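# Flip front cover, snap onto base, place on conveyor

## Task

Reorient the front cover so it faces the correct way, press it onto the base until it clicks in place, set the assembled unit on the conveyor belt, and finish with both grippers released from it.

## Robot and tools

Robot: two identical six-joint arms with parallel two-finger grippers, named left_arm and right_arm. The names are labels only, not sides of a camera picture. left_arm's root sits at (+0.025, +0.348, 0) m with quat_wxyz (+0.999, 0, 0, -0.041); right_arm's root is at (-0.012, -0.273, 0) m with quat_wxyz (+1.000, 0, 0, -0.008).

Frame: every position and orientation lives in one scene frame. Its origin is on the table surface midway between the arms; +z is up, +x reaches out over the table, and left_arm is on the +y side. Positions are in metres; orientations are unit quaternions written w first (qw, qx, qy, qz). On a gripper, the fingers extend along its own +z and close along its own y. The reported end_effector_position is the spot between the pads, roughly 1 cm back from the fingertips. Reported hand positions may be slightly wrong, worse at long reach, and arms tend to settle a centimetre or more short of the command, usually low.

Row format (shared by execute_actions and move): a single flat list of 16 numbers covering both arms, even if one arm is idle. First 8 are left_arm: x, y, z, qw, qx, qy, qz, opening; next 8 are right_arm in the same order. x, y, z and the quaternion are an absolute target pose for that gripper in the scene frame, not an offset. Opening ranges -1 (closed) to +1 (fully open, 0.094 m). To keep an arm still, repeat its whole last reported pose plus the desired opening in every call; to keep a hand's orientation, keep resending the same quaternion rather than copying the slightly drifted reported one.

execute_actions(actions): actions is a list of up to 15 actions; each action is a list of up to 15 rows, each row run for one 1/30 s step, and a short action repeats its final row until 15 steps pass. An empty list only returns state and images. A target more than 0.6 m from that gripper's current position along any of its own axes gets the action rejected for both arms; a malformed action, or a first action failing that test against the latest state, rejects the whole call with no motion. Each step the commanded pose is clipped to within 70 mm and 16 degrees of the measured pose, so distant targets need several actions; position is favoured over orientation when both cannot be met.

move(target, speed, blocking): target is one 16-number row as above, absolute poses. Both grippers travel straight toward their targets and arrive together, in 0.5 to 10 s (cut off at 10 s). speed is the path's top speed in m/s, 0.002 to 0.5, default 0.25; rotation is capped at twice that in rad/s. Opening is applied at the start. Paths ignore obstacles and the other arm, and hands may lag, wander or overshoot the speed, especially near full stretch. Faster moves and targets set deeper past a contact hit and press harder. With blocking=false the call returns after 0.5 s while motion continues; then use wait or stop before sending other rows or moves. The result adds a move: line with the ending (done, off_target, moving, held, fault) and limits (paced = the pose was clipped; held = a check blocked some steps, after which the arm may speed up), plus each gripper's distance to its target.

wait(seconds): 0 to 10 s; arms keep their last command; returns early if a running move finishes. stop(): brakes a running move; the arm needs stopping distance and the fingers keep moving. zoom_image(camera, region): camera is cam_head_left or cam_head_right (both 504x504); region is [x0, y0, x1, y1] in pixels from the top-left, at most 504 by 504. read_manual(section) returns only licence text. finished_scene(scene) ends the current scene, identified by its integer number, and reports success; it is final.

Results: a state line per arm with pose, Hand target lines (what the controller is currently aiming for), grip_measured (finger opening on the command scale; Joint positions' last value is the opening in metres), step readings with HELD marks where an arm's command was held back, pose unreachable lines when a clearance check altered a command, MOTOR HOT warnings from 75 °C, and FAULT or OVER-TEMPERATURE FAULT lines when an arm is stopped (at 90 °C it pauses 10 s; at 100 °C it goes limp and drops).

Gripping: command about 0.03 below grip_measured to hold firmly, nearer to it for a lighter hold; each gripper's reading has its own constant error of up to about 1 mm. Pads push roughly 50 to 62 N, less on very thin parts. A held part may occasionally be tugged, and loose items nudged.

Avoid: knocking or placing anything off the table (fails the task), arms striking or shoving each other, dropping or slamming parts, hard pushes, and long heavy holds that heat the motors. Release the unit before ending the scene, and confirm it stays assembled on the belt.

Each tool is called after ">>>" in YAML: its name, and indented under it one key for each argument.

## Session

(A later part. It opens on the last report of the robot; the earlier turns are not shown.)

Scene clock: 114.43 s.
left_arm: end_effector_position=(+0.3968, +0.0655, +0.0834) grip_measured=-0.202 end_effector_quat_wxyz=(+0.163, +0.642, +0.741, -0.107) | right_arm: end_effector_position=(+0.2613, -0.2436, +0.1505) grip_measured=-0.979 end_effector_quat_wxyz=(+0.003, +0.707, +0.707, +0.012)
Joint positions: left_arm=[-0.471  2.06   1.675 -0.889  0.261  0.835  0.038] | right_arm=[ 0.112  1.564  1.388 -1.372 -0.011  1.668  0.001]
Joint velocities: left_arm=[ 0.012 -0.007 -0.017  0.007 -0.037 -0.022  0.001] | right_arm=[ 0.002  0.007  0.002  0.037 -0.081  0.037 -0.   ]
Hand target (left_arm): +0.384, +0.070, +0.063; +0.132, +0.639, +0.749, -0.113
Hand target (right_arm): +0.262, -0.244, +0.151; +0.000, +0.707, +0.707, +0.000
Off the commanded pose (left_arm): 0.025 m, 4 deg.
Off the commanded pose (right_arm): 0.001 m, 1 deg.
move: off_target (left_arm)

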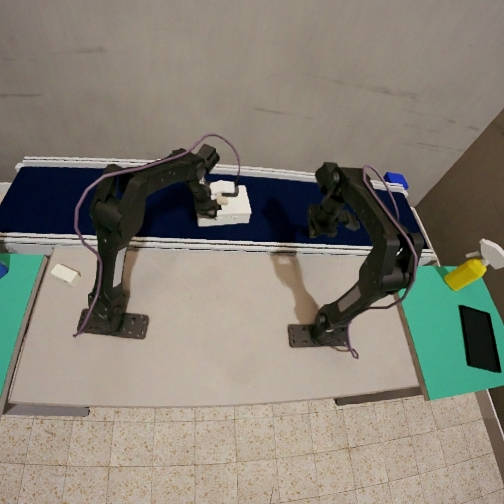

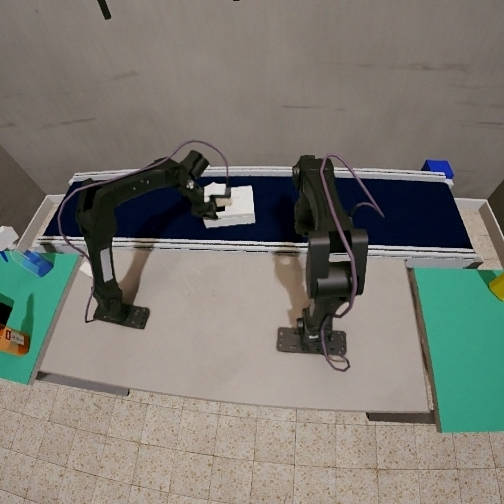

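>>> move:
  target: [0.40,0.09,0.12,0.132,0.639,0.749,-0.113,0, 0.3,-0.22,0.15,0,0,1,0,0]
  speed: 0.4

>>> move:
  target: [0.431,0.175,0.11,0.132,0.639,0.749,-0.113,0, 0.473,-0.10,0.11,-0.113,0.749,-0.639,-0.132,0]
  speed: 0.3

>>> move:
  target: [0.431,0.175,0.064,0.132,0.639,0.749,-0.113,0, 0.473,-0.10,0.058,-0.113,0.749,-0.639,-0.132,0]
  speed: 0.05

>>> zoom_image:
  camera: "cam_head_left"
  region: [150,140,310,250]

>>> zoom_image:
  camera: "cam_head_right"
  region: [150,140,310,250]

Scene clock: 150.20 s.
left_arm: end_effector_position=(+0.3987, +0.0896, +0.1207) grip_measured=-0.002 end_effector_quat_wxyz=(+0.137, +0.638, +0.750, -0.107) | right_arm: end_effector_position=(+0.2959, -0.2218, +0.1473) grip_measured=-0.003 end_effector_quat_wxyz=(+0.000, +0.008, +1.000, +0.003)
Joint positions: left_arm=[-0.422  2.059  1.837 -1.117  0.264  0.873  0.047] | right_arm=[ 0.173  1.726  1.55  -1.394 -0.007  0.174  0.047]
Joint velocities: left_arm=[-0.002 -0.012  0.017  0.007  0.051  0.007 -0.001] | right_arm=[-0.002 -0.002 -0.002  0.007  0.007 -0.007  0.   ]
Hand target (left_arm): +0.400, +0.090, +0.120; +0.132, +0.639, +0.749, -0.113
Hand target (right_arm): +0.300, -0.220, +0.150; +0.000, +0.000, +1.000, -0.000
Off the commanded pose (left_arm): 0.002 m, 1 deg.
Off the commanded pose (right_arm): 0.005 m, 1 deg.
move: done

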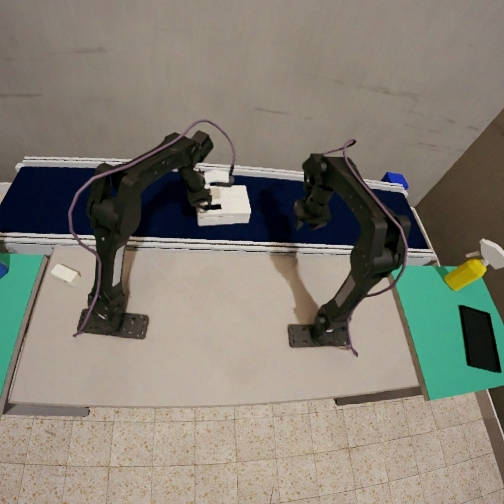

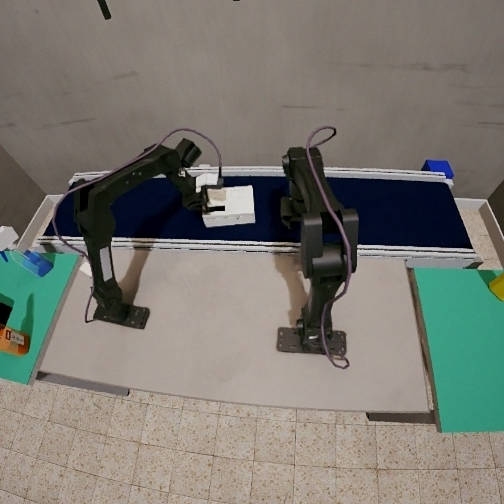

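Scene clock: 153.73 s.
left_arm: end_effector_position=(+0.4372, +0.1747, +0.1207) grip_measured=-0.002 end_effector_quat_wxyz=(+0.149, +0.638, +0.749, -0.096) | right_arm: end_effector_position=(+0.4769, -0.1080, +0.1088) grip_measured=-0.003 end_effector_quat_wxyz=(-0.152, +0.737, -0.651, -0.096)
Joint positions: left_arm=[-0.201  2.059  1.837 -1.148  0.297  1.098  0.047] | right_arm=[ 0.225  2.582  2.69  -1.543 -0.336 -1.462  0.047]
Joint velocities: left_arm=[-0.007 -0.002 -0.012 -0.081 -0.037  0.066 -0.   ] | right_arm=[-0.017 -0.002  0.012 -0.022  0.066 -0.051 -0.   ]
Hand target (left_arm): +0.430, +0.175, +0.110; +0.132, +0.639, +0.749, -0.114
Hand target (right_arm): +0.474, -0.102, +0.110; -0.155, +0.742, -0.644, -0.105
Off the commanded pose (left_arm): 0.012 m, 3 deg.
Off the commanded pose (right_arm): 0.009 m, 6 deg.
joint sent to its limit (right arm) — the command would take joint 4 (wrist pitch) past its lower limit, so that joint was sent only as far as its limit.
move: off_target (left_arm, right_arm)

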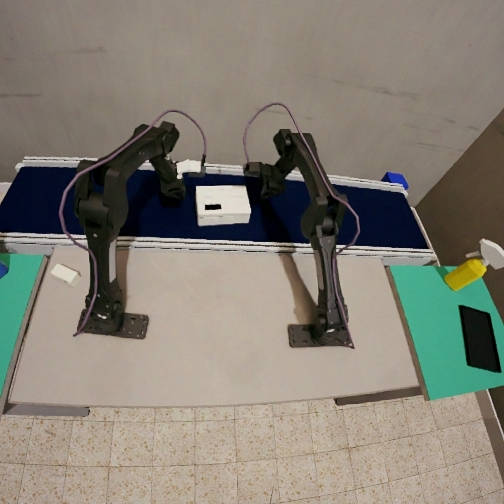

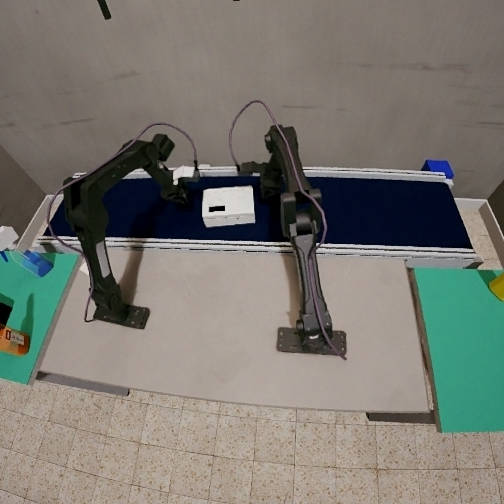

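Scene clock: 155.23 s.
left_arm: end_effector_position=(+0.4329, +0.1759, +0.0731) grip_measured=-0.002 end_effector_quat_wxyz=(+0.136, +0.638, +0.751, -0.102) | right_arm: end_effector_position=(+0.4744, -0.1057, +0.0576) grip_measured=-0.003 end_effector_quat_wxyz=(-0.114, +0.745, -0.646, -0.122)
Joint positions: left_arm=[-0.201  2.082  1.687 -1.005  0.297  1.098  0.047] | right_arm=[ 0.231  2.695  2.708 -1.545 -0.333 -1.491  0.047]
Joint velocities: left_arm=[ 0.002  0.007 -0.007  0.007  0.022 -0.037  0.001] | right_arm=[-0.017  0.002 -0.002  0.007 -0.022  0.022  0.   ]
Hand target (left_arm): +0.430, +0.175, +0.064; +0.132, +0.639, +0.749, -0.113
Hand target (right_arm): +0.472, -0.100, +0.058; -0.116, +0.749, -0.640, -0.129
Off the commanded pose (left_arm): 0.009 m, 1 deg.
Off the commanded pose (right_arm): 0.006 m, 1 deg.
joint sent to its limit (right arm) — the command would take joint 4 (wrist pitch) past its lower limit, so that joint was sent only as far as its limit.
move: done

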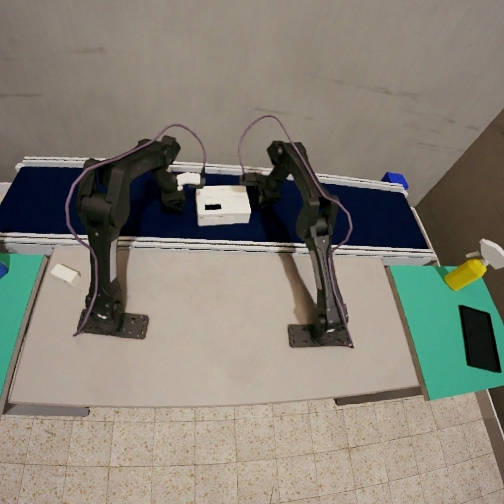

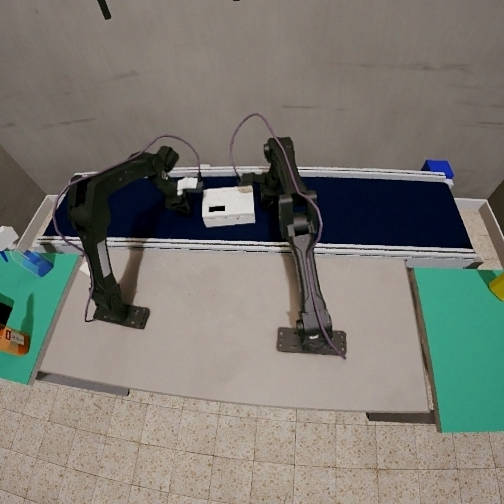

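Region (150, 140, 310, 250) of cam_head_left's 504x504 image, scaled by 3.150, with more detail than that image has; it fills the top 346 rows of this view, and the rest is white.

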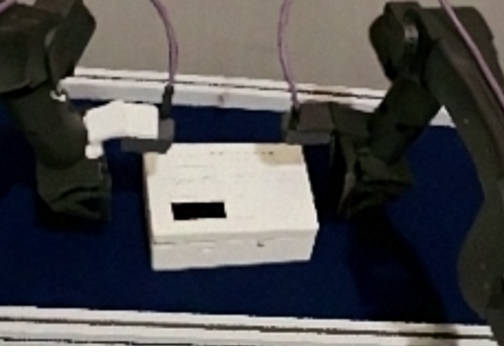

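Region (150, 140, 310, 250) of cam_head_right's 504x504 image, scaled by 3.150, with more detail than that image has; it fills the top 346 rows of this view, and the rest is white.

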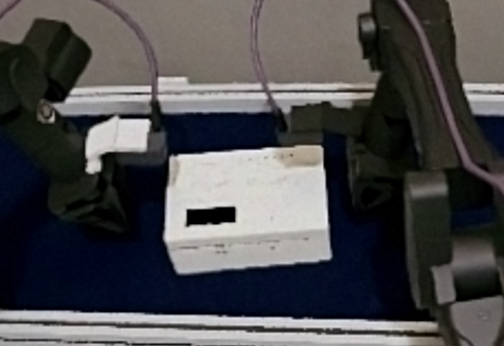

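>>> move:
  target: [0.431,0.165,0.066,0.132,0.639,0.749,-0.113,0, 0.468,-0.095,0.075,-0.113,0.749,-0.639,-0.132,0]
  speed: 0.03

>>> move:
  target: [0.438,0.12,0.068,0.132,0.639,0.749,-0.113,0, 0.462,-0.055,0.073,-0.113,0.749,-0.639,-0.132,0]
  speed: 0.02

>>> zoom_image:
  camera: "cam_head_left"
  region: [150,140,310,250]

>>> zoom_image:
  camera: "cam_head_right"
  region: [150,140,310,250]

Scene clock: 167.60 s.
left_arm: end_effector_position=(+0.4312, +0.1707, +0.0732) grip_measured=-0.002 end_effector_quat_wxyz=(+0.137, +0.642, +0.748, -0.102) | right_arm: end_effector_position=(+0.4725, -0.1001, +0.0575) grip_measured=-0.003 end_effector_quat_wxyz=(-0.113, +0.748, -0.642, -0.122)
Joint positions: left_arm=[-0.213  2.082  1.687 -1.002  0.297  1.096  0.047] | right_arm=[ 0.243  2.695  2.708 -1.545 -0.332 -1.489  0.047]
Joint velocities: left_arm=[ 0.002 -0.002 -0.007  0.066  0.007 -0.037  0.   ] | right_arm=[-0.007 -0.012 -0.007 -0.022 -0.037 -0.051 -0.001]
Hand target (left_arm): +0.431, +0.165, +0.066; +0.132, +0.639, +0.749, -0.113
Hand target (right_arm): +0.468, -0.095, +0.074; -0.123, +0.748, -0.640, -0.126
Off the commanded pose (left_arm): 0.009 m, 1 deg.
Off the commanded pose (right_arm): 0.019 m, 1 deg.
joint sent to its limit (right arm) — the command would take joint 4 (wrist pitch) past its lower limit, so that joint was sent only as far as its limit.
move: off_target (right_arm)

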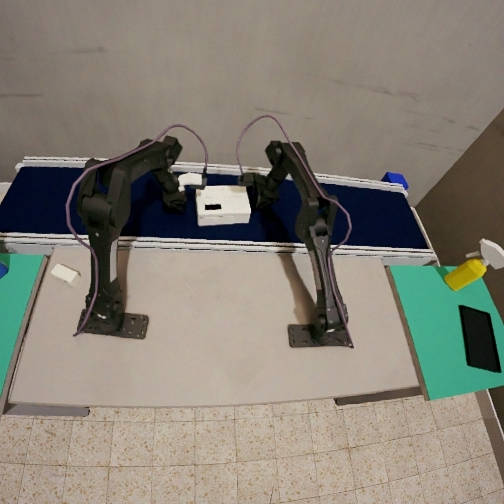

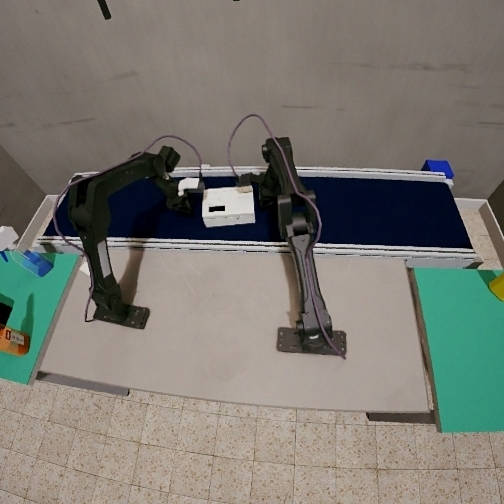

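Scene clock: 170.40 s.
left_arm: end_effector_position=(+0.4354, +0.1340, +0.0685) grip_measured=-0.002 end_effector_quat_wxyz=(+0.124, +0.640, +0.752, -0.102) | right_arm: end_effector_position=(+0.4676, -0.0730, +0.0657) grip_measured=-0.003 end_effector_quat_wxyz=(-0.111, +0.745, -0.649, -0.108)
Joint positions: left_arm=[-0.297  2.165  1.802 -1.033  0.272  1.007  0.047] | right_arm=[ 0.306  2.695  2.746 -1.549 -0.302 -1.406  0.047]
Joint velocities: left_arm=[-0.012 -0.007 -0.012  0.022 -0.037 -0.051  0.   ] | right_arm=[-0.007  0.002  0.007 -0.022 -0.051  0.037 -0.   ]
Hand target (left_arm): +0.438, +0.120, +0.068; +0.132, +0.639, +0.749, -0.113
Hand target (right_arm): +0.462, -0.056, +0.073; -0.124, +0.748, -0.640, -0.125
Off the commanded pose (left_arm): 0.014 m, 2 deg.
Off the commanded pose (right_arm): 0.020 m, 3 deg.
joint sent to its limit (right arm) — the command would take joint 4 (wrist pitch) past its lower limit, so that joint was sent only as far as its limit.
move: off_target (left_arm, right_arm)

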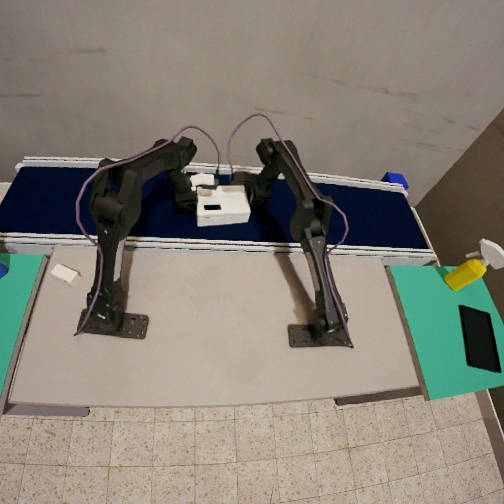

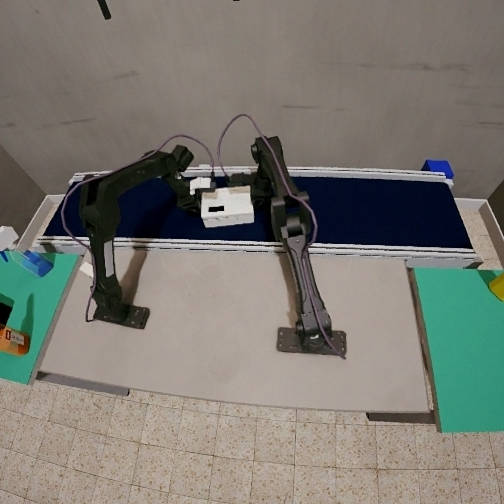

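Region (150, 140, 310, 250) of cam_head_left's 504x504 image, scaled by 3.150, with more detail than that image has; it fills the top 346 rows of this view, and the rest is white.

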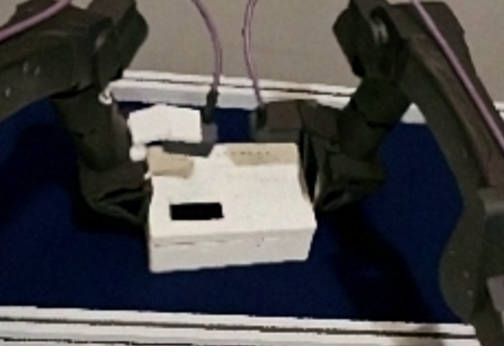

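Region (150, 140, 310, 250) of cam_head_right's 504x504 image, scaled by 3.150, with more detail than that image has; it fills the top 346 rows of this view, and the rest is white.

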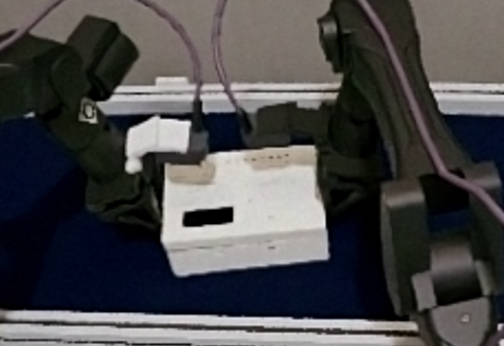

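>>> execute_actions:
  actions:
    - [[0.438,0.108,0.068,0.132,0.639,0.749,-0.113,0, 0.462,-0.045,0.073,-0.113,0.749,-0.639,-0.132,0]]
    - [[0.428,0.108,0.068,0.132,0.639,0.749,-0.113,0, 0.452,-0.045,0.073,-0.113,0.749,-0.639,-0.132,0]]
    - [[0.418,0.108,0.068,0.132,0.639,0.749,-0.113,0, 0.442,-0.045,0.073,-0.113,0.749,-0.639,-0.132,0]]
    - [[0.408,0.108,0.068,0.132,0.639,0.749,-0.113,0, 0.432,-0.045,0.073,-0.113,0.749,-0.639,-0.132,0]]
    - [[0.398,0.108,0.068,0.132,0.639,0.749,-0.113,0, 0.422,-0.045,0.073,-0.113,0.749,-0.639,-0.132,0]]
    - [[0.388,0.108,0.068,0.132,0.639,0.749,-0.113,0, 0.412,-0.045,0.073,-0.113,0.749,-0.639,-0.132,0]]

>>> zoom_image:
  camera: "cam_head_left"
  region: [150,140,310,250]

>>> zoom_image:
  camera: "cam_head_right"
  region: [150,140,310,250]

Scene clock: 183.87 s.
left_arm: end_effector_position=(+0.3862, +0.1324, +0.0601) grip_measured=-0.002 end_effector_quat_wxyz=(+0.092, +0.635, +0.761, -0.092) | right_arm: end_effector_position=(+0.4187, -0.0752, +0.0622) grip_measured=-0.003 end_effector_quat_wxyz=(-0.075, +0.744, -0.655, -0.107)
Joint positions: left_arm=[-0.364  2.039  1.589 -0.986  0.223  0.929  0.047] | right_arm=[ 0.347  2.397  2.184 -1.333 -0.26  -1.363  0.047]
Joint velocities: left_arm=[-0.017  0.002 -0.007 -0.051 -0.007  0.022 -0.001] | right_arm=[-0.012 -0.007 -0.012 -0.037 -0.037  0.037  0.   ]
Hand target (left_arm): +0.387, +0.109, +0.069; +0.130, +0.640, +0.749, -0.113
Hand target (right_arm): +0.411, -0.046, +0.074; -0.109, +0.750, -0.638, -0.133
Off the commanded pose (left_arm): 0.026 m, 5 deg.
Off the commanded pose (right_arm): 0.033 m, 6 deg.
Step readings (end_effector_position; steps 1 to 15: 1st action; 16 to 30: 2nd action; 31 to 45: 3rd action; 46 to 60: 4th action; 61 to 75: 5th action; 76 to 90: 6th action):
0: left_arm (+0.4355, +0.1341, +0.0686) | right_arm (+0.4676, -0.0731, +0.0657)
1: left_arm (+0.4354, +0.1335, +0.0685) | right_arm (+0.4677, -0.0725, +0.0660)
2: left_arm (+0.4354, +0.1333, +0.0684) | right_arm (+0.4681, -0.0729, +0.0662)
4: left_arm (+0.4350, +0.1329, +0.0685) | right_arm (+0.4689, -0.0733, +0.0669)
8: left_arm (+0.4348, +0.1329, +0.0682) | right_arm (+0.4689, -0.0736, +0.0675)
15: left_arm (+0.4348, +0.1329, +0.0683) | right_arm (+0.4690, -0.0737, +0.0675)
16: left_arm (+0.4344, +0.1329, +0.0679) | right_arm (+0.4690, -0.0736, +0.0675)
17: left_arm (+0.4339, +0.1328, +0.0673) | right_arm (+0.4689, -0.0735, +0.0674)
19: left_arm (+0.4335, +0.1328, +0.0666) | right_arm (+0.4689, -0.0738, +0.0673)
23: left_arm (+0.4333, +0.1330, +0.0662) | right_arm (+0.4689, -0.0738, +0.0672)
30: left_arm (+0.4321, +0.1330, +0.0649) | right_arm (+0.4688, -0.0738, +0.0672)
31: left_arm (+0.4312, +0.1330, +0.0643) | right_arm (+0.4677, -0.0738, +0.0664)
32: left_arm (+0.4287, +0.1331, +0.0634) | right_arm (+0.4654, -0.0739, +0.0658)
34: left_arm (+0.4229, +0.1331, +0.0621) | right_arm (+0.4606, -0.0735, +0.0644)
38: left_arm (+0.4195, +0.1326, +0.0618) | right_arm (+0.4560, -0.0742, +0.0642)
45: left_arm (+0.4192, +0.1324, +0.0619) | right_arm (+0.4550, -0.0746, +0.0642)
46: left_arm (+0.4182, +0.1324, +0.0616) | right_arm (+0.4541, -0.0749, +0.0637)
47: left_arm (+0.4162, +0.1326, +0.0611) | right_arm (+0.4510, -0.0750, +0.0634)
49: left_arm (+0.4106, +0.1324, +0.0610) | right_arm (+0.4446, -0.0751, +0.0631)
53: left_arm (+0.4070, +0.1316, +0.0610) | right_arm (+0.4401, -0.0758, +0.0631)
60: left_arm (+0.4070, +0.1316, +0.0610) | right_arm (+0.4402, -0.0758, +0.0633)
61: left_arm (+0.4062, +0.1316, +0.0607) | right_arm (+0.4392, -0.0759, +0.0628)
62: left_arm (+0.4045, +0.1319, +0.0604) | right_arm (+0.4367, -0.0761, +0.0625)
64: left_arm (+0.3992, +0.1319, +0.0604) | right_arm (+0.4316, -0.0757, +0.0625)
68: left_arm (+0.3964, +0.1320, +0.0602) | right_arm (+0.4290, -0.0757, +0.0626)
75: left_arm (+0.3964, +0.1320, +0.0602) | right_arm (+0.4291, -0.0757, +0.0627)
76: left_arm (+0.3958, +0.1321, +0.0602) | right_arm (+0.4283, -0.0757, +0.0623)
77: left_arm (+0.3939, +0.1322, +0.0598) | right_arm (+0.4260, -0.0758, +0.0619)
79: left_arm (+0.3889, +0.1322, +0.0599) | right_arm (+0.4210, -0.0756, +0.0620)
83: left_arm (+0.3862, +0.1324, +0.0601) | right_arm (+0.4186, -0.0753, +0.0621)
90: end_effector_position above

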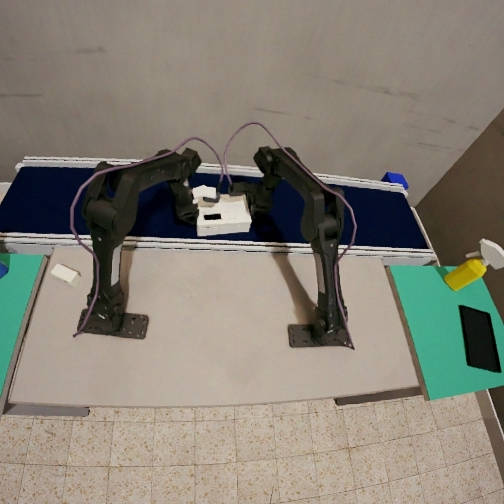

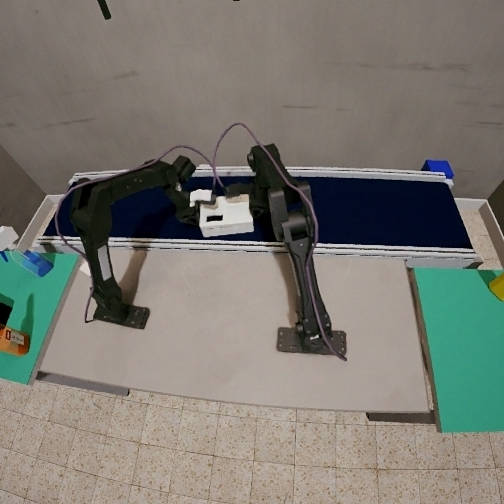

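Region (150, 140, 310, 250) of cam_head_left's 504x504 image, scaled by 3.150, with more detail than that image has; it fills the top 346 rows of this view, and the rest is white.

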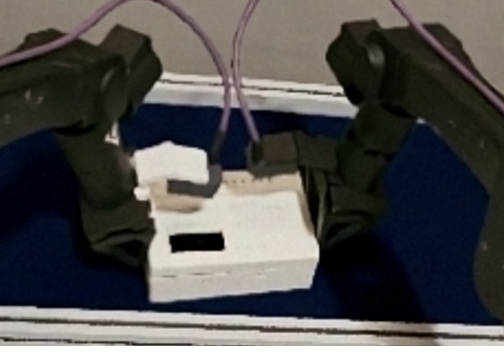

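Region (150, 140, 310, 250) of cam_head_right's 504x504 image, scaled by 3.150, with more detail than that image has; it fills the top 346 rows of this view, and the rest is white.

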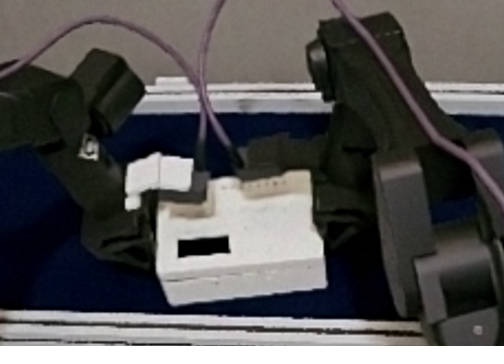

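>>> execute_actions:
  actions:
    - [[0.386,0.15,0.07,0.132,0.639,0.749,-0.113,0, 0.42,-0.093,0.073,-0.113,0.749,-0.639,-0.132,0]]
    - [[0.386,0.15,0.082,0.132,0.639,0.749,-0.113,0, 0.42,-0.093,0.088,-0.113,0.749,-0.639,-0.132,0]]
    - [[0.388,0.13,0.082,0.132,0.639,0.749,-0.113,0, 0.417,-0.07,0.088,-0.113,0.749,-0.639,-0.132,0]]
    - [[0.39,0.118,0.082,0.132,0.639,0.749,-0.113,0, 0.415,-0.057,0.088,-0.113,0.749,-0.639,-0.132,0]]
    - [[0.39,0.108,0.082,0.132,0.639,0.749,-0.113,0, 0.414,-0.045,0.088,-0.113,0.749,-0.639,-0.132,0]]

>>> zoom_image:
  camera: "cam_head_left"
  region: [150,140,310,250]

Scene clock: 195.87 s.
left_arm: end_effector_position=(+0.3863, +0.1321, +0.0777) grip_measured=-0.002 end_effector_quat_wxyz=(+0.109, +0.636, +0.758, -0.089) | right_arm: end_effector_position=(+0.4154, -0.0726, +0.0774) grip_measured=-0.003 end_effector_quat_wxyz=(-0.083, +0.748, -0.650, -0.107)
Joint positions: left_arm=[-0.364  1.994  1.59  -0.996  0.226  0.931  0.047] | right_arm=[ 0.351  2.369  2.194 -1.357 -0.268 -1.37   0.047]
Joint velocities: left_arm=[-0.002  0.007  0.007 -0.051  0.007 -0.022  0.   ] | right_arm=[-0.002  0.007  0.002  0.022 -0.095  0.007  0.001]
Hand target (left_arm): +0.389, +0.109, +0.082; +0.132, +0.640, +0.749, -0.113
Hand target (right_arm): +0.413, -0.046, +0.088; -0.113, +0.750, -0.639, -0.132
Off the commanded pose (left_arm): 0.025 m, 4 deg.
Off the commanded pose (right_arm): 0.030 m, 5 deg.
Step readings (end_effector_position; steps 1 to 15: 1st action; 16 to 30: 2nd action; 31 to 45: 3rd action; 46 to 60: 4th action; 61 to 75: 5th action):
0: left_arm (+0.3862, +0.1324, +0.0601) | right_arm (+0.4186, -0.0753, +0.0621)
1: left_arm (+0.3862, +0.1346, +0.0601) | right_arm (+0.4191, -0.0778, +0.0621)
2: left_arm (+0.3841, +0.1383, +0.0599) | right_arm (+0.4178, -0.0797, +0.0623)
4: left_arm (+0.3817, +0.1498, +0.0612) | right_arm (+0.4177, -0.0885, +0.0625)
8: left_arm (+0.3877, +0.1582, +0.0649) | right_arm (+0.4225, -0.1015, +0.0634)
15: left_arm (+0.3900, +0.1544, +0.0663) | right_arm (+0.4227, -0.0989, +0.0642)
16: left_arm (+0.3899, +0.1544, +0.0663) | right_arm (+0.4223, -0.0989, +0.0642)
17: left_arm (+0.3895, +0.1544, +0.0663) | right_arm (+0.4214, -0.0991, +0.0642)
19: left_arm (+0.3887, +0.1547, +0.0662) | right_arm (+0.4198, -0.0993, +0.0643)
23: left_arm (+0.3879, +0.1548, +0.0661) | right_arm (+0.4181, -0.0996, +0.0643)
30: left_arm (+0.3874, +0.1550, +0.0660) | right_arm (+0.4173, -0.0997, +0.0643)
31: left_arm (+0.3873, +0.1535, +0.0672) | right_arm (+0.4170, -0.0980, +0.0649)
32: left_arm (+0.3873, +0.1505, +0.0688) | right_arm (+0.4169, -0.0953, +0.0658)
34: left_arm (+0.3875, +0.1413, +0.0735) | right_arm (+0.4157, -0.0863, +0.0684)
38: left_arm (+0.3864, +0.1335, +0.0772) | right_arm (+0.4135, -0.0746, +0.0716)
45: left_arm (+0.3865, +0.1336, +0.0772) | right_arm (+0.4139, -0.0740, +0.0723)
46: left_arm (+0.3864, +0.1330, +0.0776) | right_arm (+0.4139, -0.0735, +0.0726)
47: left_arm (+0.3867, +0.1326, +0.0779) | right_arm (+0.4142, -0.0736, +0.0727)
49: left_arm (+0.3870, +0.1325, +0.0783) | right_arm (+0.4143, -0.0736, +0.0731)
53: left_arm (+0.3866, +0.1323, +0.0783) | right_arm (+0.4146, -0.0734, +0.0733)
60: left_arm (+0.3864, +0.1323, +0.0784) | right_arm (+0.4147, -0.0734, +0.0734)
61: left_arm (+0.3863, +0.1316, +0.0784) | right_arm (+0.4147, -0.0727, +0.0740)
62: left_arm (+0.3864, +0.1316, +0.0783) | right_arm (+0.4149, -0.0728, +0.0746)
64: left_arm (+0.3864, +0.1320, +0.0779) | right_arm (+0.4152, -0.0726, +0.0760)
68: left_arm (+0.3863, +0.1321, +0.0777) | right_arm (+0.4153, -0.0726, +0.0772)
75: end_effector_position above

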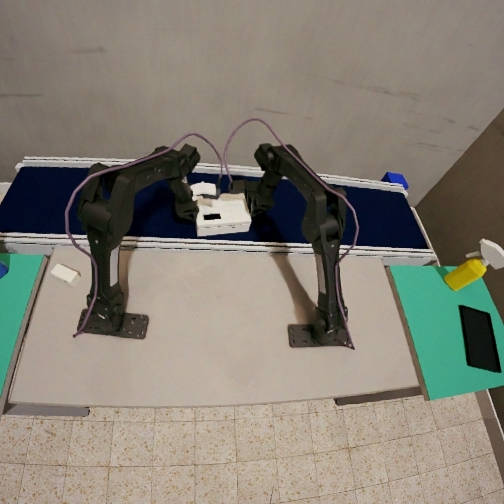

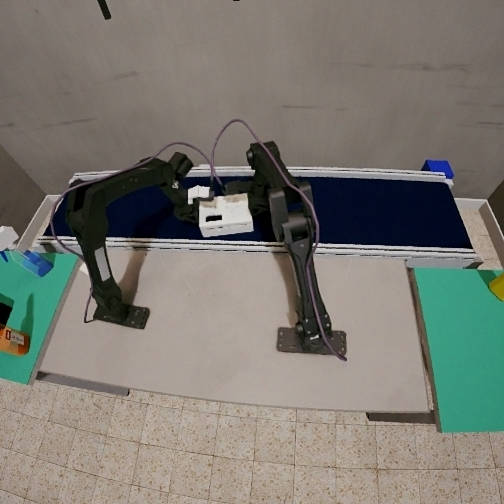

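Region (150, 140, 310, 250) of cam_head_left's 504x504 image, scaled by 3.150, with more detail than that image has; it fills the top 346 rows of this view, and the rest is white.

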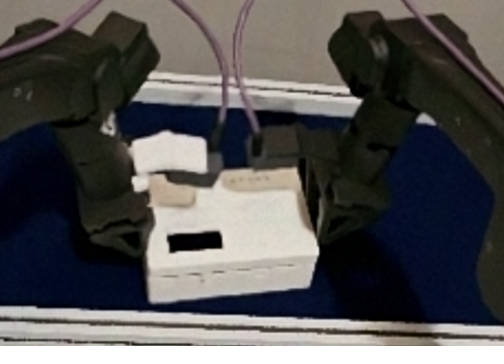

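>>> execute_actions:
  actions:
    - [[0.39,0.108,0.092,0.132,0.639,0.749,-0.113,0, 0.414,-0.045,0.092,-0.113,0.749,-0.639,-0.132,0]]
    - [[0.39,0.108,0.10,0.132,0.639,0.749,-0.113,0, 0.414,-0.045,0.10,-0.113,0.749,-0.639,-0.132,0]]
    - [[0.39,0.108,0.108,0.132,0.639,0.749,-0.113,0, 0.414,-0.045,0.108,-0.113,0.749,-0.639,-0.132,0]]
    - [[0.39,0.108,0.116,0.132,0.639,0.749,-0.113,0, 0.414,-0.045,0.116,-0.113,0.749,-0.639,-0.132,0]]
    - [[0.39,0.108,0.124,0.132,0.639,0.749,-0.113,0, 0.414,-0.045,0.124,-0.113,0.749,-0.639,-0.132,0]]

>>> zoom_image:
  camera: "cam_head_left"
  region: [150,140,310,250]

Scene clock: 205.60 s.
left_arm: end_effector_position=(+0.3842, +0.1330, +0.1124) grip_measured=-0.002 end_effector_quat_wxyz=(+0.096, +0.637, +0.760, -0.089) | right_arm: end_effector_position=(+0.4219, -0.0701, +0.1228) grip_measured=-0.003 end_effector_quat_wxyz=(-0.101, +0.749, -0.648, -0.094)
Joint positions: left_arm=[-0.367  1.998  1.738 -1.167  0.219  0.93   0.047] | right_arm=[ 0.353  2.394  2.42  -1.512 -0.264 -1.365  0.047]
Joint velocities: left_arm=[ 0.007 -0.012 -0.002 -0.007  0.037 -0.051  0.001] | right_arm=[-0.007 -0.002 -0.022 -0.022  0.007  0.022 -0.001]
Hand target (left_arm): +0.389, +0.109, +0.125; +0.132, +0.640, +0.749, -0.113
Hand target (right_arm): +0.414, -0.046, +0.125; -0.114, +0.749, -0.639, -0.130
Off the commanded pose (left_arm): 0.028 m, 5 deg.
Off the commanded pose (right_arm): 0.026 m, 5 deg.
Step readings (end_effector_position; steps 1 to 15: 1st action; 16 to 30: 2nd action; 31 to 45: 3rd action; 46 to 60: 4th action; 61 to 75: 5th action):
0: left_arm (+0.3863, +0.1321, +0.0777) | right_arm (+0.4153, -0.0727, +0.0774)
1: left_arm (+0.3862, +0.1322, +0.0785) | right_arm (+0.4155, -0.0726, +0.0781)
2: left_arm (+0.3864, +0.1320, +0.0797) | right_arm (+0.4155, -0.0725, +0.0787)
4: left_arm (+0.3867, +0.1319, +0.0823) | right_arm (+0.4164, -0.0725, +0.0808)
8: left_arm (+0.3863, +0.1322, +0.0841) | right_arm (+0.4166, -0.0725, +0.0827)
15: left_arm (+0.3853, +0.1321, +0.0840) | right_arm (+0.4158, -0.0722, +0.0828)
16: left_arm (+0.3852, +0.1320, +0.0848) | right_arm (+0.4160, -0.0721, +0.0839)
17: left_arm (+0.3850, +0.1320, +0.0858) | right_arm (+0.4165, -0.0720, +0.0852)
19: left_arm (+0.3852, +0.1320, +0.0883) | right_arm (+0.4179, -0.0717, +0.0890)
23: left_arm (+0.3852, +0.1323, +0.0900) | right_arm (+0.4193, -0.0715, +0.0929)
30: left_arm (+0.3851, +0.1323, +0.0902) | right_arm (+0.4190, -0.0716, +0.0930)
31: left_arm (+0.3851, +0.1323, +0.0912) | right_arm (+0.4189, -0.0716, +0.0941)
32: left_arm (+0.3851, +0.1324, +0.0925) | right_arm (+0.4192, -0.0715, +0.0950)
34: left_arm (+0.3855, +0.1322, +0.0957) | right_arm (+0.4203, -0.0712, +0.0984)
38: left_arm (+0.3850, +0.1325, +0.0973) | right_arm (+0.4214, -0.0710, +0.1026)
45: left_arm (+0.3845, +0.1328, +0.0972) | right_arm (+0.4203, -0.0709, +0.1032)
46: left_arm (+0.3845, +0.1328, +0.0982) | right_arm (+0.4202, -0.0709, +0.1039)
47: left_arm (+0.3845, +0.1326, +0.0996) | right_arm (+0.4204, -0.0706, +0.1050)
49: left_arm (+0.3849, +0.1324, +0.1029) | right_arm (+0.4215, -0.0705, +0.1078)
53: left_arm (+0.3847, +0.1326, +0.1045) | right_arm (+0.4228, -0.0703, +0.1120)
60: left_arm (+0.3845, +0.1328, +0.1045) | right_arm (+0.4226, -0.0703, +0.1131)
61: left_arm (+0.3845, +0.1327, +0.1056) | right_arm (+0.4225, -0.0702, +0.1137)
62: left_arm (+0.3846, +0.1327, +0.1070) | right_arm (+0.4229, -0.0700, +0.1148)
64: left_arm (+0.3851, +0.1325, +0.1103) | right_arm (+0.4241, -0.0699, +0.1173)
68: left_arm (+0.3847, +0.1327, +0.1123) | right_arm (+0.4243, -0.0700, +0.1213)
75: end_effector_position above

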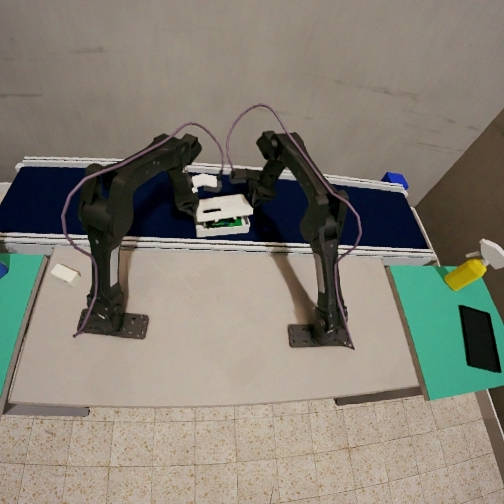

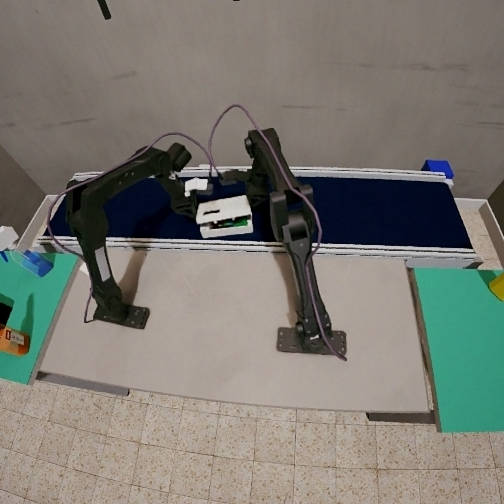

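Region (150, 140, 310, 250) of cam_head_left's 504x504 image, scaled by 3.150, with more detail than that image has; it fills the top 346 rows of this view, and the rest is white.

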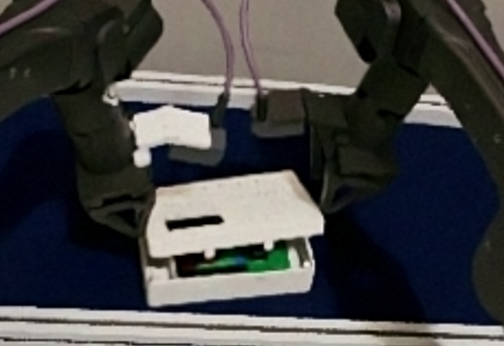

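>>> execute_actions:
  actions:
    - [[0.38,0.107,0.118,0.132,0.639,0.749,-0.113,0, 0.404,-0.046,0.112,-0.113,0.749,-0.639,-0.132,0]]
    - [[0.37,0.105,0.118,0.132,0.639,0.749,-0.113,0, 0.394,-0.048,0.112,-0.113,0.749,-0.639,-0.132,0]]
    - [[0.36,0.103,0.118,0.132,0.639,0.749,-0.113,0, 0.384,-0.05,0.112,-0.113,0.749,-0.639,-0.132,0]]
    - [[0.35,0.102,0.118,0.132,0.639,0.749,-0.113,0, 0.374,-0.051,0.112,-0.113,0.749,-0.639,-0.132,0]]

>>> zoom_image:
  camera: "cam_head_left"
  region: [150,140,310,250]

>>> zoom_image:
  camera: "cam_head_right"
  region: [150,140,310,250]

Scene clock: 214.97 s.
left_arm: end_effector_position=(+0.3501, +0.1121, +0.1101) grip_measured=-0.002 end_effector_quat_wxyz=(+0.108, +0.641, +0.753, -0.100) | right_arm: end_effector_position=(+0.3780, -0.0608, +0.1042) grip_measured=-0.003 end_effector_quat_wxyz=(-0.092, +0.751, -0.643, -0.123)
Joint positions: left_arm=[-0.445  1.895  1.579 -1.074  0.235  0.863  0.047] | right_arm=[ 0.391  2.21   2.024 -1.335 -0.304 -1.343  0.047]
Joint velocities: left_arm=[ 0.002  0.007  0.007  0.037 -0.007 -0.051  0.   ] | right_arm=[ 0.007 -0.022 -0.017  0.037 -0.125 -0.007 -0.001]
Hand target (left_arm): +0.350, +0.102, +0.118; +0.131, +0.640, +0.749, -0.113
Hand target (right_arm): +0.374, -0.051, +0.112; -0.111, +0.750, -0.639, -0.133
Off the commanded pose (left_arm): 0.013 m, 3 deg.
Off the commanded pose (right_arm): 0.013 m, 3 deg.
Step readings (end_effector_position; steps 1 to 15: 1st action; 16 to 30: 2nd action; 31 to 45: 3rd action; 46 to 60: 4th action):
0: left_arm (+0.3841, +0.1330, +0.1123) | right_arm (+0.4209, -0.0702, +0.1229)
1: left_arm (+0.3836, +0.1328, +0.1118) | right_arm (+0.4202, -0.0702, +0.1208)
2: left_arm (+0.3824, +0.1325, +0.1109) | right_arm (+0.4176, -0.0709, +0.1180)
4: left_arm (+0.3787, +0.1311, +0.1083) | right_arm (+0.4117, -0.0722, +0.1099)
8: left_arm (+0.3757, +0.1299, +0.1061) | right_arm (+0.4063, -0.0734, +0.0998)
15: left_arm (+0.3757, +0.1299, +0.1061) | right_arm (+0.4086, -0.0729, +0.0990)
16: left_arm (+0.3752, +0.1299, +0.1059) | right_arm (+0.4081, -0.0732, +0.0984)
17: left_arm (+0.3733, +0.1298, +0.1055) | right_arm (+0.4054, -0.0735, +0.0978)
19: left_arm (+0.3684, +0.1287, +0.1057) | right_arm (+0.3995, -0.0742, +0.0972)
23: left_arm (+0.3659, +0.1276, +0.1075) | right_arm (+0.3974, -0.0751, +0.0987)
30: left_arm (+0.3660, +0.1278, +0.1076) | right_arm (+0.3994, -0.0746, +0.0997)
31: left_arm (+0.3653, +0.1279, +0.1072) | right_arm (+0.3988, -0.0748, +0.0988)
32: left_arm (+0.3634, +0.1277, +0.1067) | right_arm (+0.3960, -0.0752, +0.0979)
34: left_arm (+0.3581, +0.1266, +0.1063) | right_arm (+0.3897, -0.0759, +0.0972)
38: left_arm (+0.3552, +0.1255, +0.1071) | right_arm (+0.3878, -0.0766, +0.0988)
45: left_arm (+0.3553, +0.1257, +0.1071) | right_arm (+0.3896, -0.0762, +0.0999)
46: left_arm (+0.3546, +0.1258, +0.1068) | right_arm (+0.3892, -0.0764, +0.0991)
47: left_arm (+0.3527, +0.1259, +0.1062) | right_arm (+0.3865, -0.0767, +0.0982)
49: left_arm (+0.3477, +0.1252, +0.1063) | right_arm (+0.3805, -0.0770, +0.0978)
53: left_arm (+0.3451, +0.1245, +0.1072) | right_arm (+0.3783, -0.0769, +0.0992)
60: end_effector_position above

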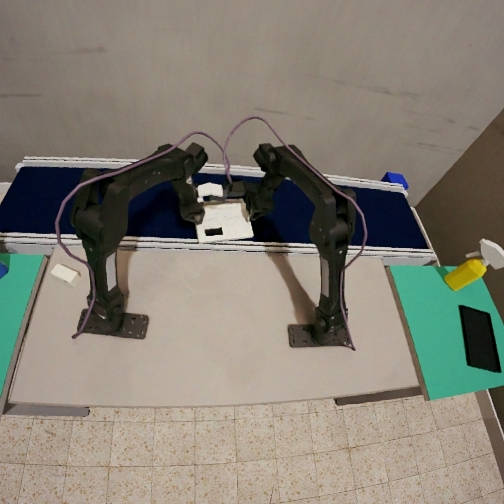

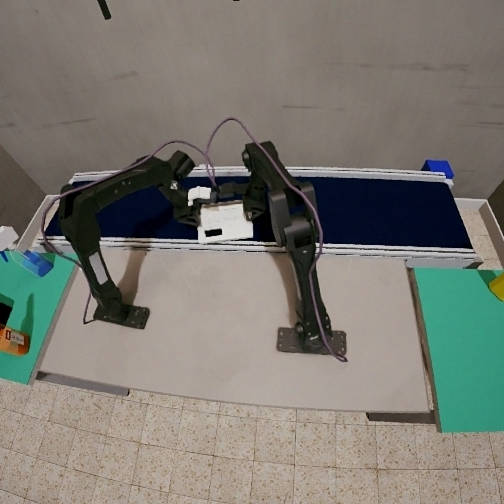

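Region (150, 140, 310, 250) of cam_head_left's 504x504 image, scaled by 3.150, with more detail than that image has; it fills the top 346 rows of this view, and the rest is white.

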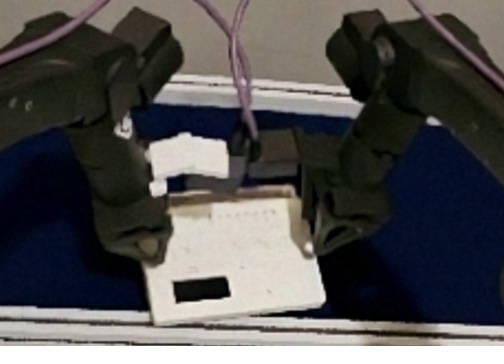

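Region (150, 140, 310, 250) of cam_head_right's 504x504 image, scaled by 3.150, with more detail than that image has; it fills the top 346 rows of this view, and the rest is white.

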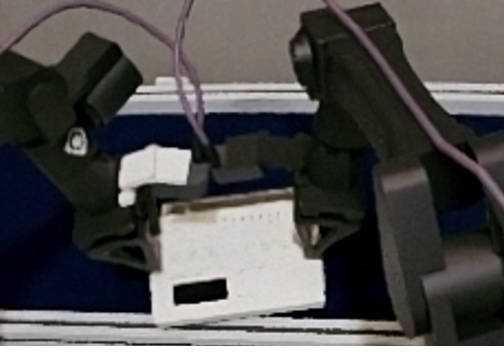

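The cover slipped out; withdrawing both arms to look.

>>> move:
  target: [0.33,0.22,0.15,0.132,0.639,0.749,-0.113,0, 0.35,-0.18,0.14,-0.113,0.749,-0.639,-0.132,0]
  speed: 0.15

>>> zoom_image:
  camera: "cam_head_left"
  region: [170,180,280,260]

>>> zoom_image:
  camera: "cam_head_right"
  region: [170,180,280,260]

Scene clock: 222.03 s.
left_arm: end_effector_position=(+0.3400, +0.2206, +0.1496) grip_measured=-0.002 end_effector_quat_wxyz=(+0.136, +0.636, +0.753, -0.101) | right_arm: end_effector_position=(+0.3605, -0.1818, +0.1356) grip_measured=-0.003 end_effector_quat_wxyz=(-0.114, +0.748, -0.643, -0.121)
Joint positions: left_arm=[-0.147  1.67   1.452 -1.198  0.304  1.149  0.047] | right_arm=[ 0.1    1.998  1.818 -1.398 -0.333 -1.638  0.047]
Joint velocities: left_arm=[-0.032 -0.002  0.002 -0.051  0.037  0.007  0.   ] | right_arm=[-0.012 -0.007 -0.007  0.007 -0.125 -0.007  0.   ]
Hand target (left_arm): +0.330, +0.220, +0.151; +0.132, +0.639, +0.749, -0.114
Hand target (right_arm): +0.350, -0.179, +0.140; -0.114, +0.749, -0.639, -0.133
Off the commanded pose (left_arm): 0.010 m, 2 deg.
Off the commanded pose (right_arm): 0.012 m, 1 deg.
move: off_target (right_arm)

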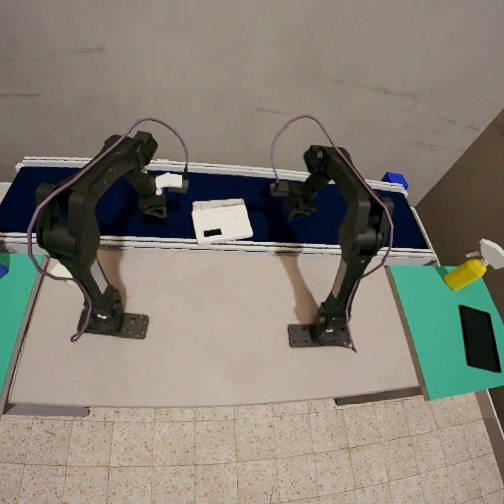

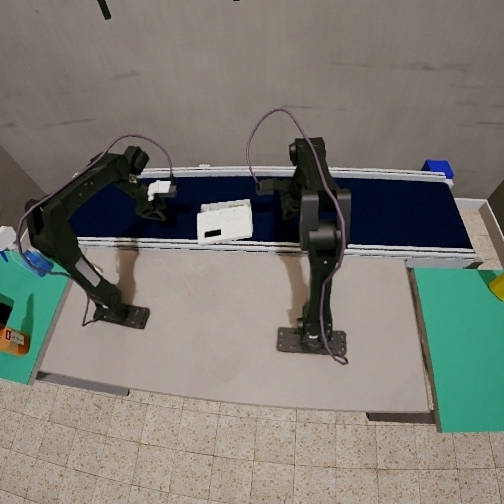

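Region (170, 180, 280, 260) of cam_head_left's 504x504 image, scaled by 4.582, with more detail than that image has; it fills the top 367 rows of this view, and the rest is white.

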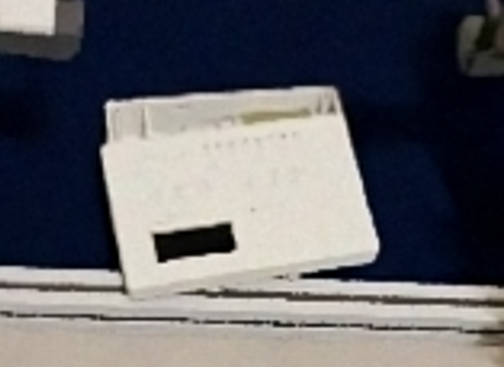

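Region (170, 180, 280, 260) of cam_head_right's 504x504 image, scaled by 4.582, with more detail than that image has; it fills the top 367 rows of this view, and the rest is white.

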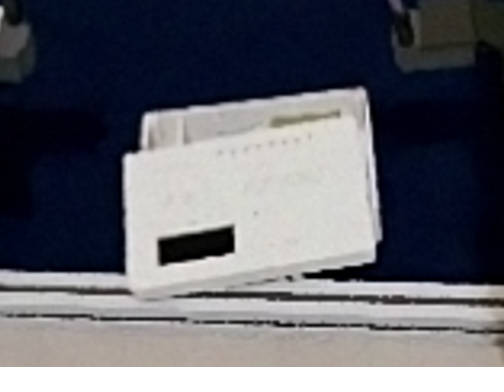

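>>> move:
  target: [0.345,0.19,0.09,0.295,0.161,0.688,-0.643,0.1, 0.30,-0.2,0.16,-0.113,0.749,-0.639,-0.132,0]
  speed: 0.2

>>> zoom_image:
  camera: "cam_head_left"
  region: [130,170,270,260]

>>> zoom_image:
  camera: "cam_head_right"
  region: [130,170,270,260]

Scene clock: 256.50 s.
left_arm: end_effector_position=(+0.3462, +0.1909, +0.0851) grip_measured=+0.098 end_effector_quat_wxyz=(+0.251, +0.200, +0.699, -0.640) | right_arm: end_effector_position=(+0.3109, -0.1992, +0.1558) grip_measured=-0.003 end_effector_quat_wxyz=(-0.111, +0.752, -0.639, -0.122)
Joint positions: left_arm=[0.146 1.974 0.783 0.133 1.506 0.138 0.052] | right_arm=[ 0.062  1.806  1.642 -1.434 -0.33  -1.691  0.047]
Joint velocities: left_arm=[ 0.002 -0.022 -0.11   0.374 -0.051 -0.315 -0.001] | right_arm=[-0.002 -0.012 -0.017 -0.022 -0.095  0.007  0.   ]
Hand target (left_arm): +0.344, +0.191, +0.090; +0.256, +0.203, +0.697, -0.638
Hand target (right_arm): +0.300, -0.199, +0.160; -0.113, +0.749, -0.639, -0.132
Off the commanded pose (left_arm): 0.005 m, 7 deg.
Off the commanded pose (right_arm): 0.012 m, 1 deg.
move: off_target (left_arm, right_arm)

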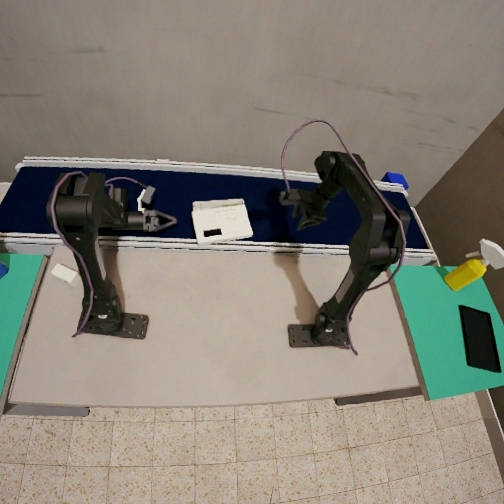

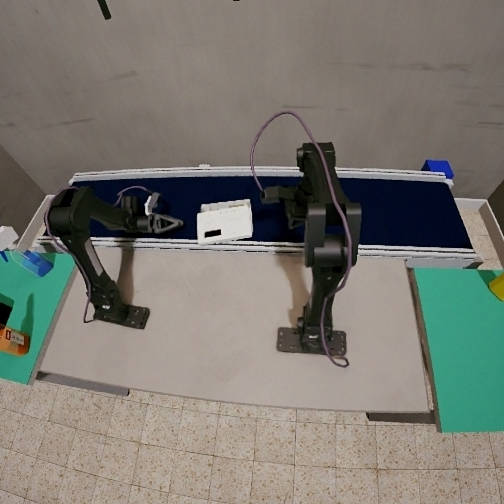

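Region (130, 170, 270, 260) of cam_head_left's 504x504 image, scaled by 3.600, with more detail than that image has; it fills the top 324 rows of this view, and the rest is white.

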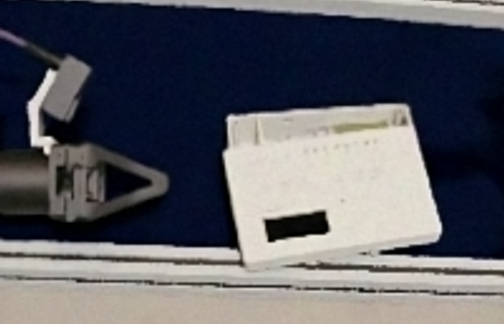

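Region (130, 170, 270, 260) of cam_head_right's 504x504 image, scaled by 3.600, with more detail than that image has; it fills the top 324 rows of this view, and the rest is white.

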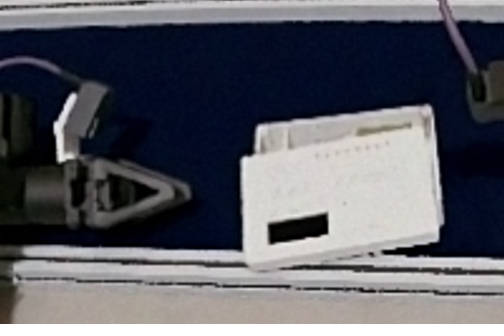

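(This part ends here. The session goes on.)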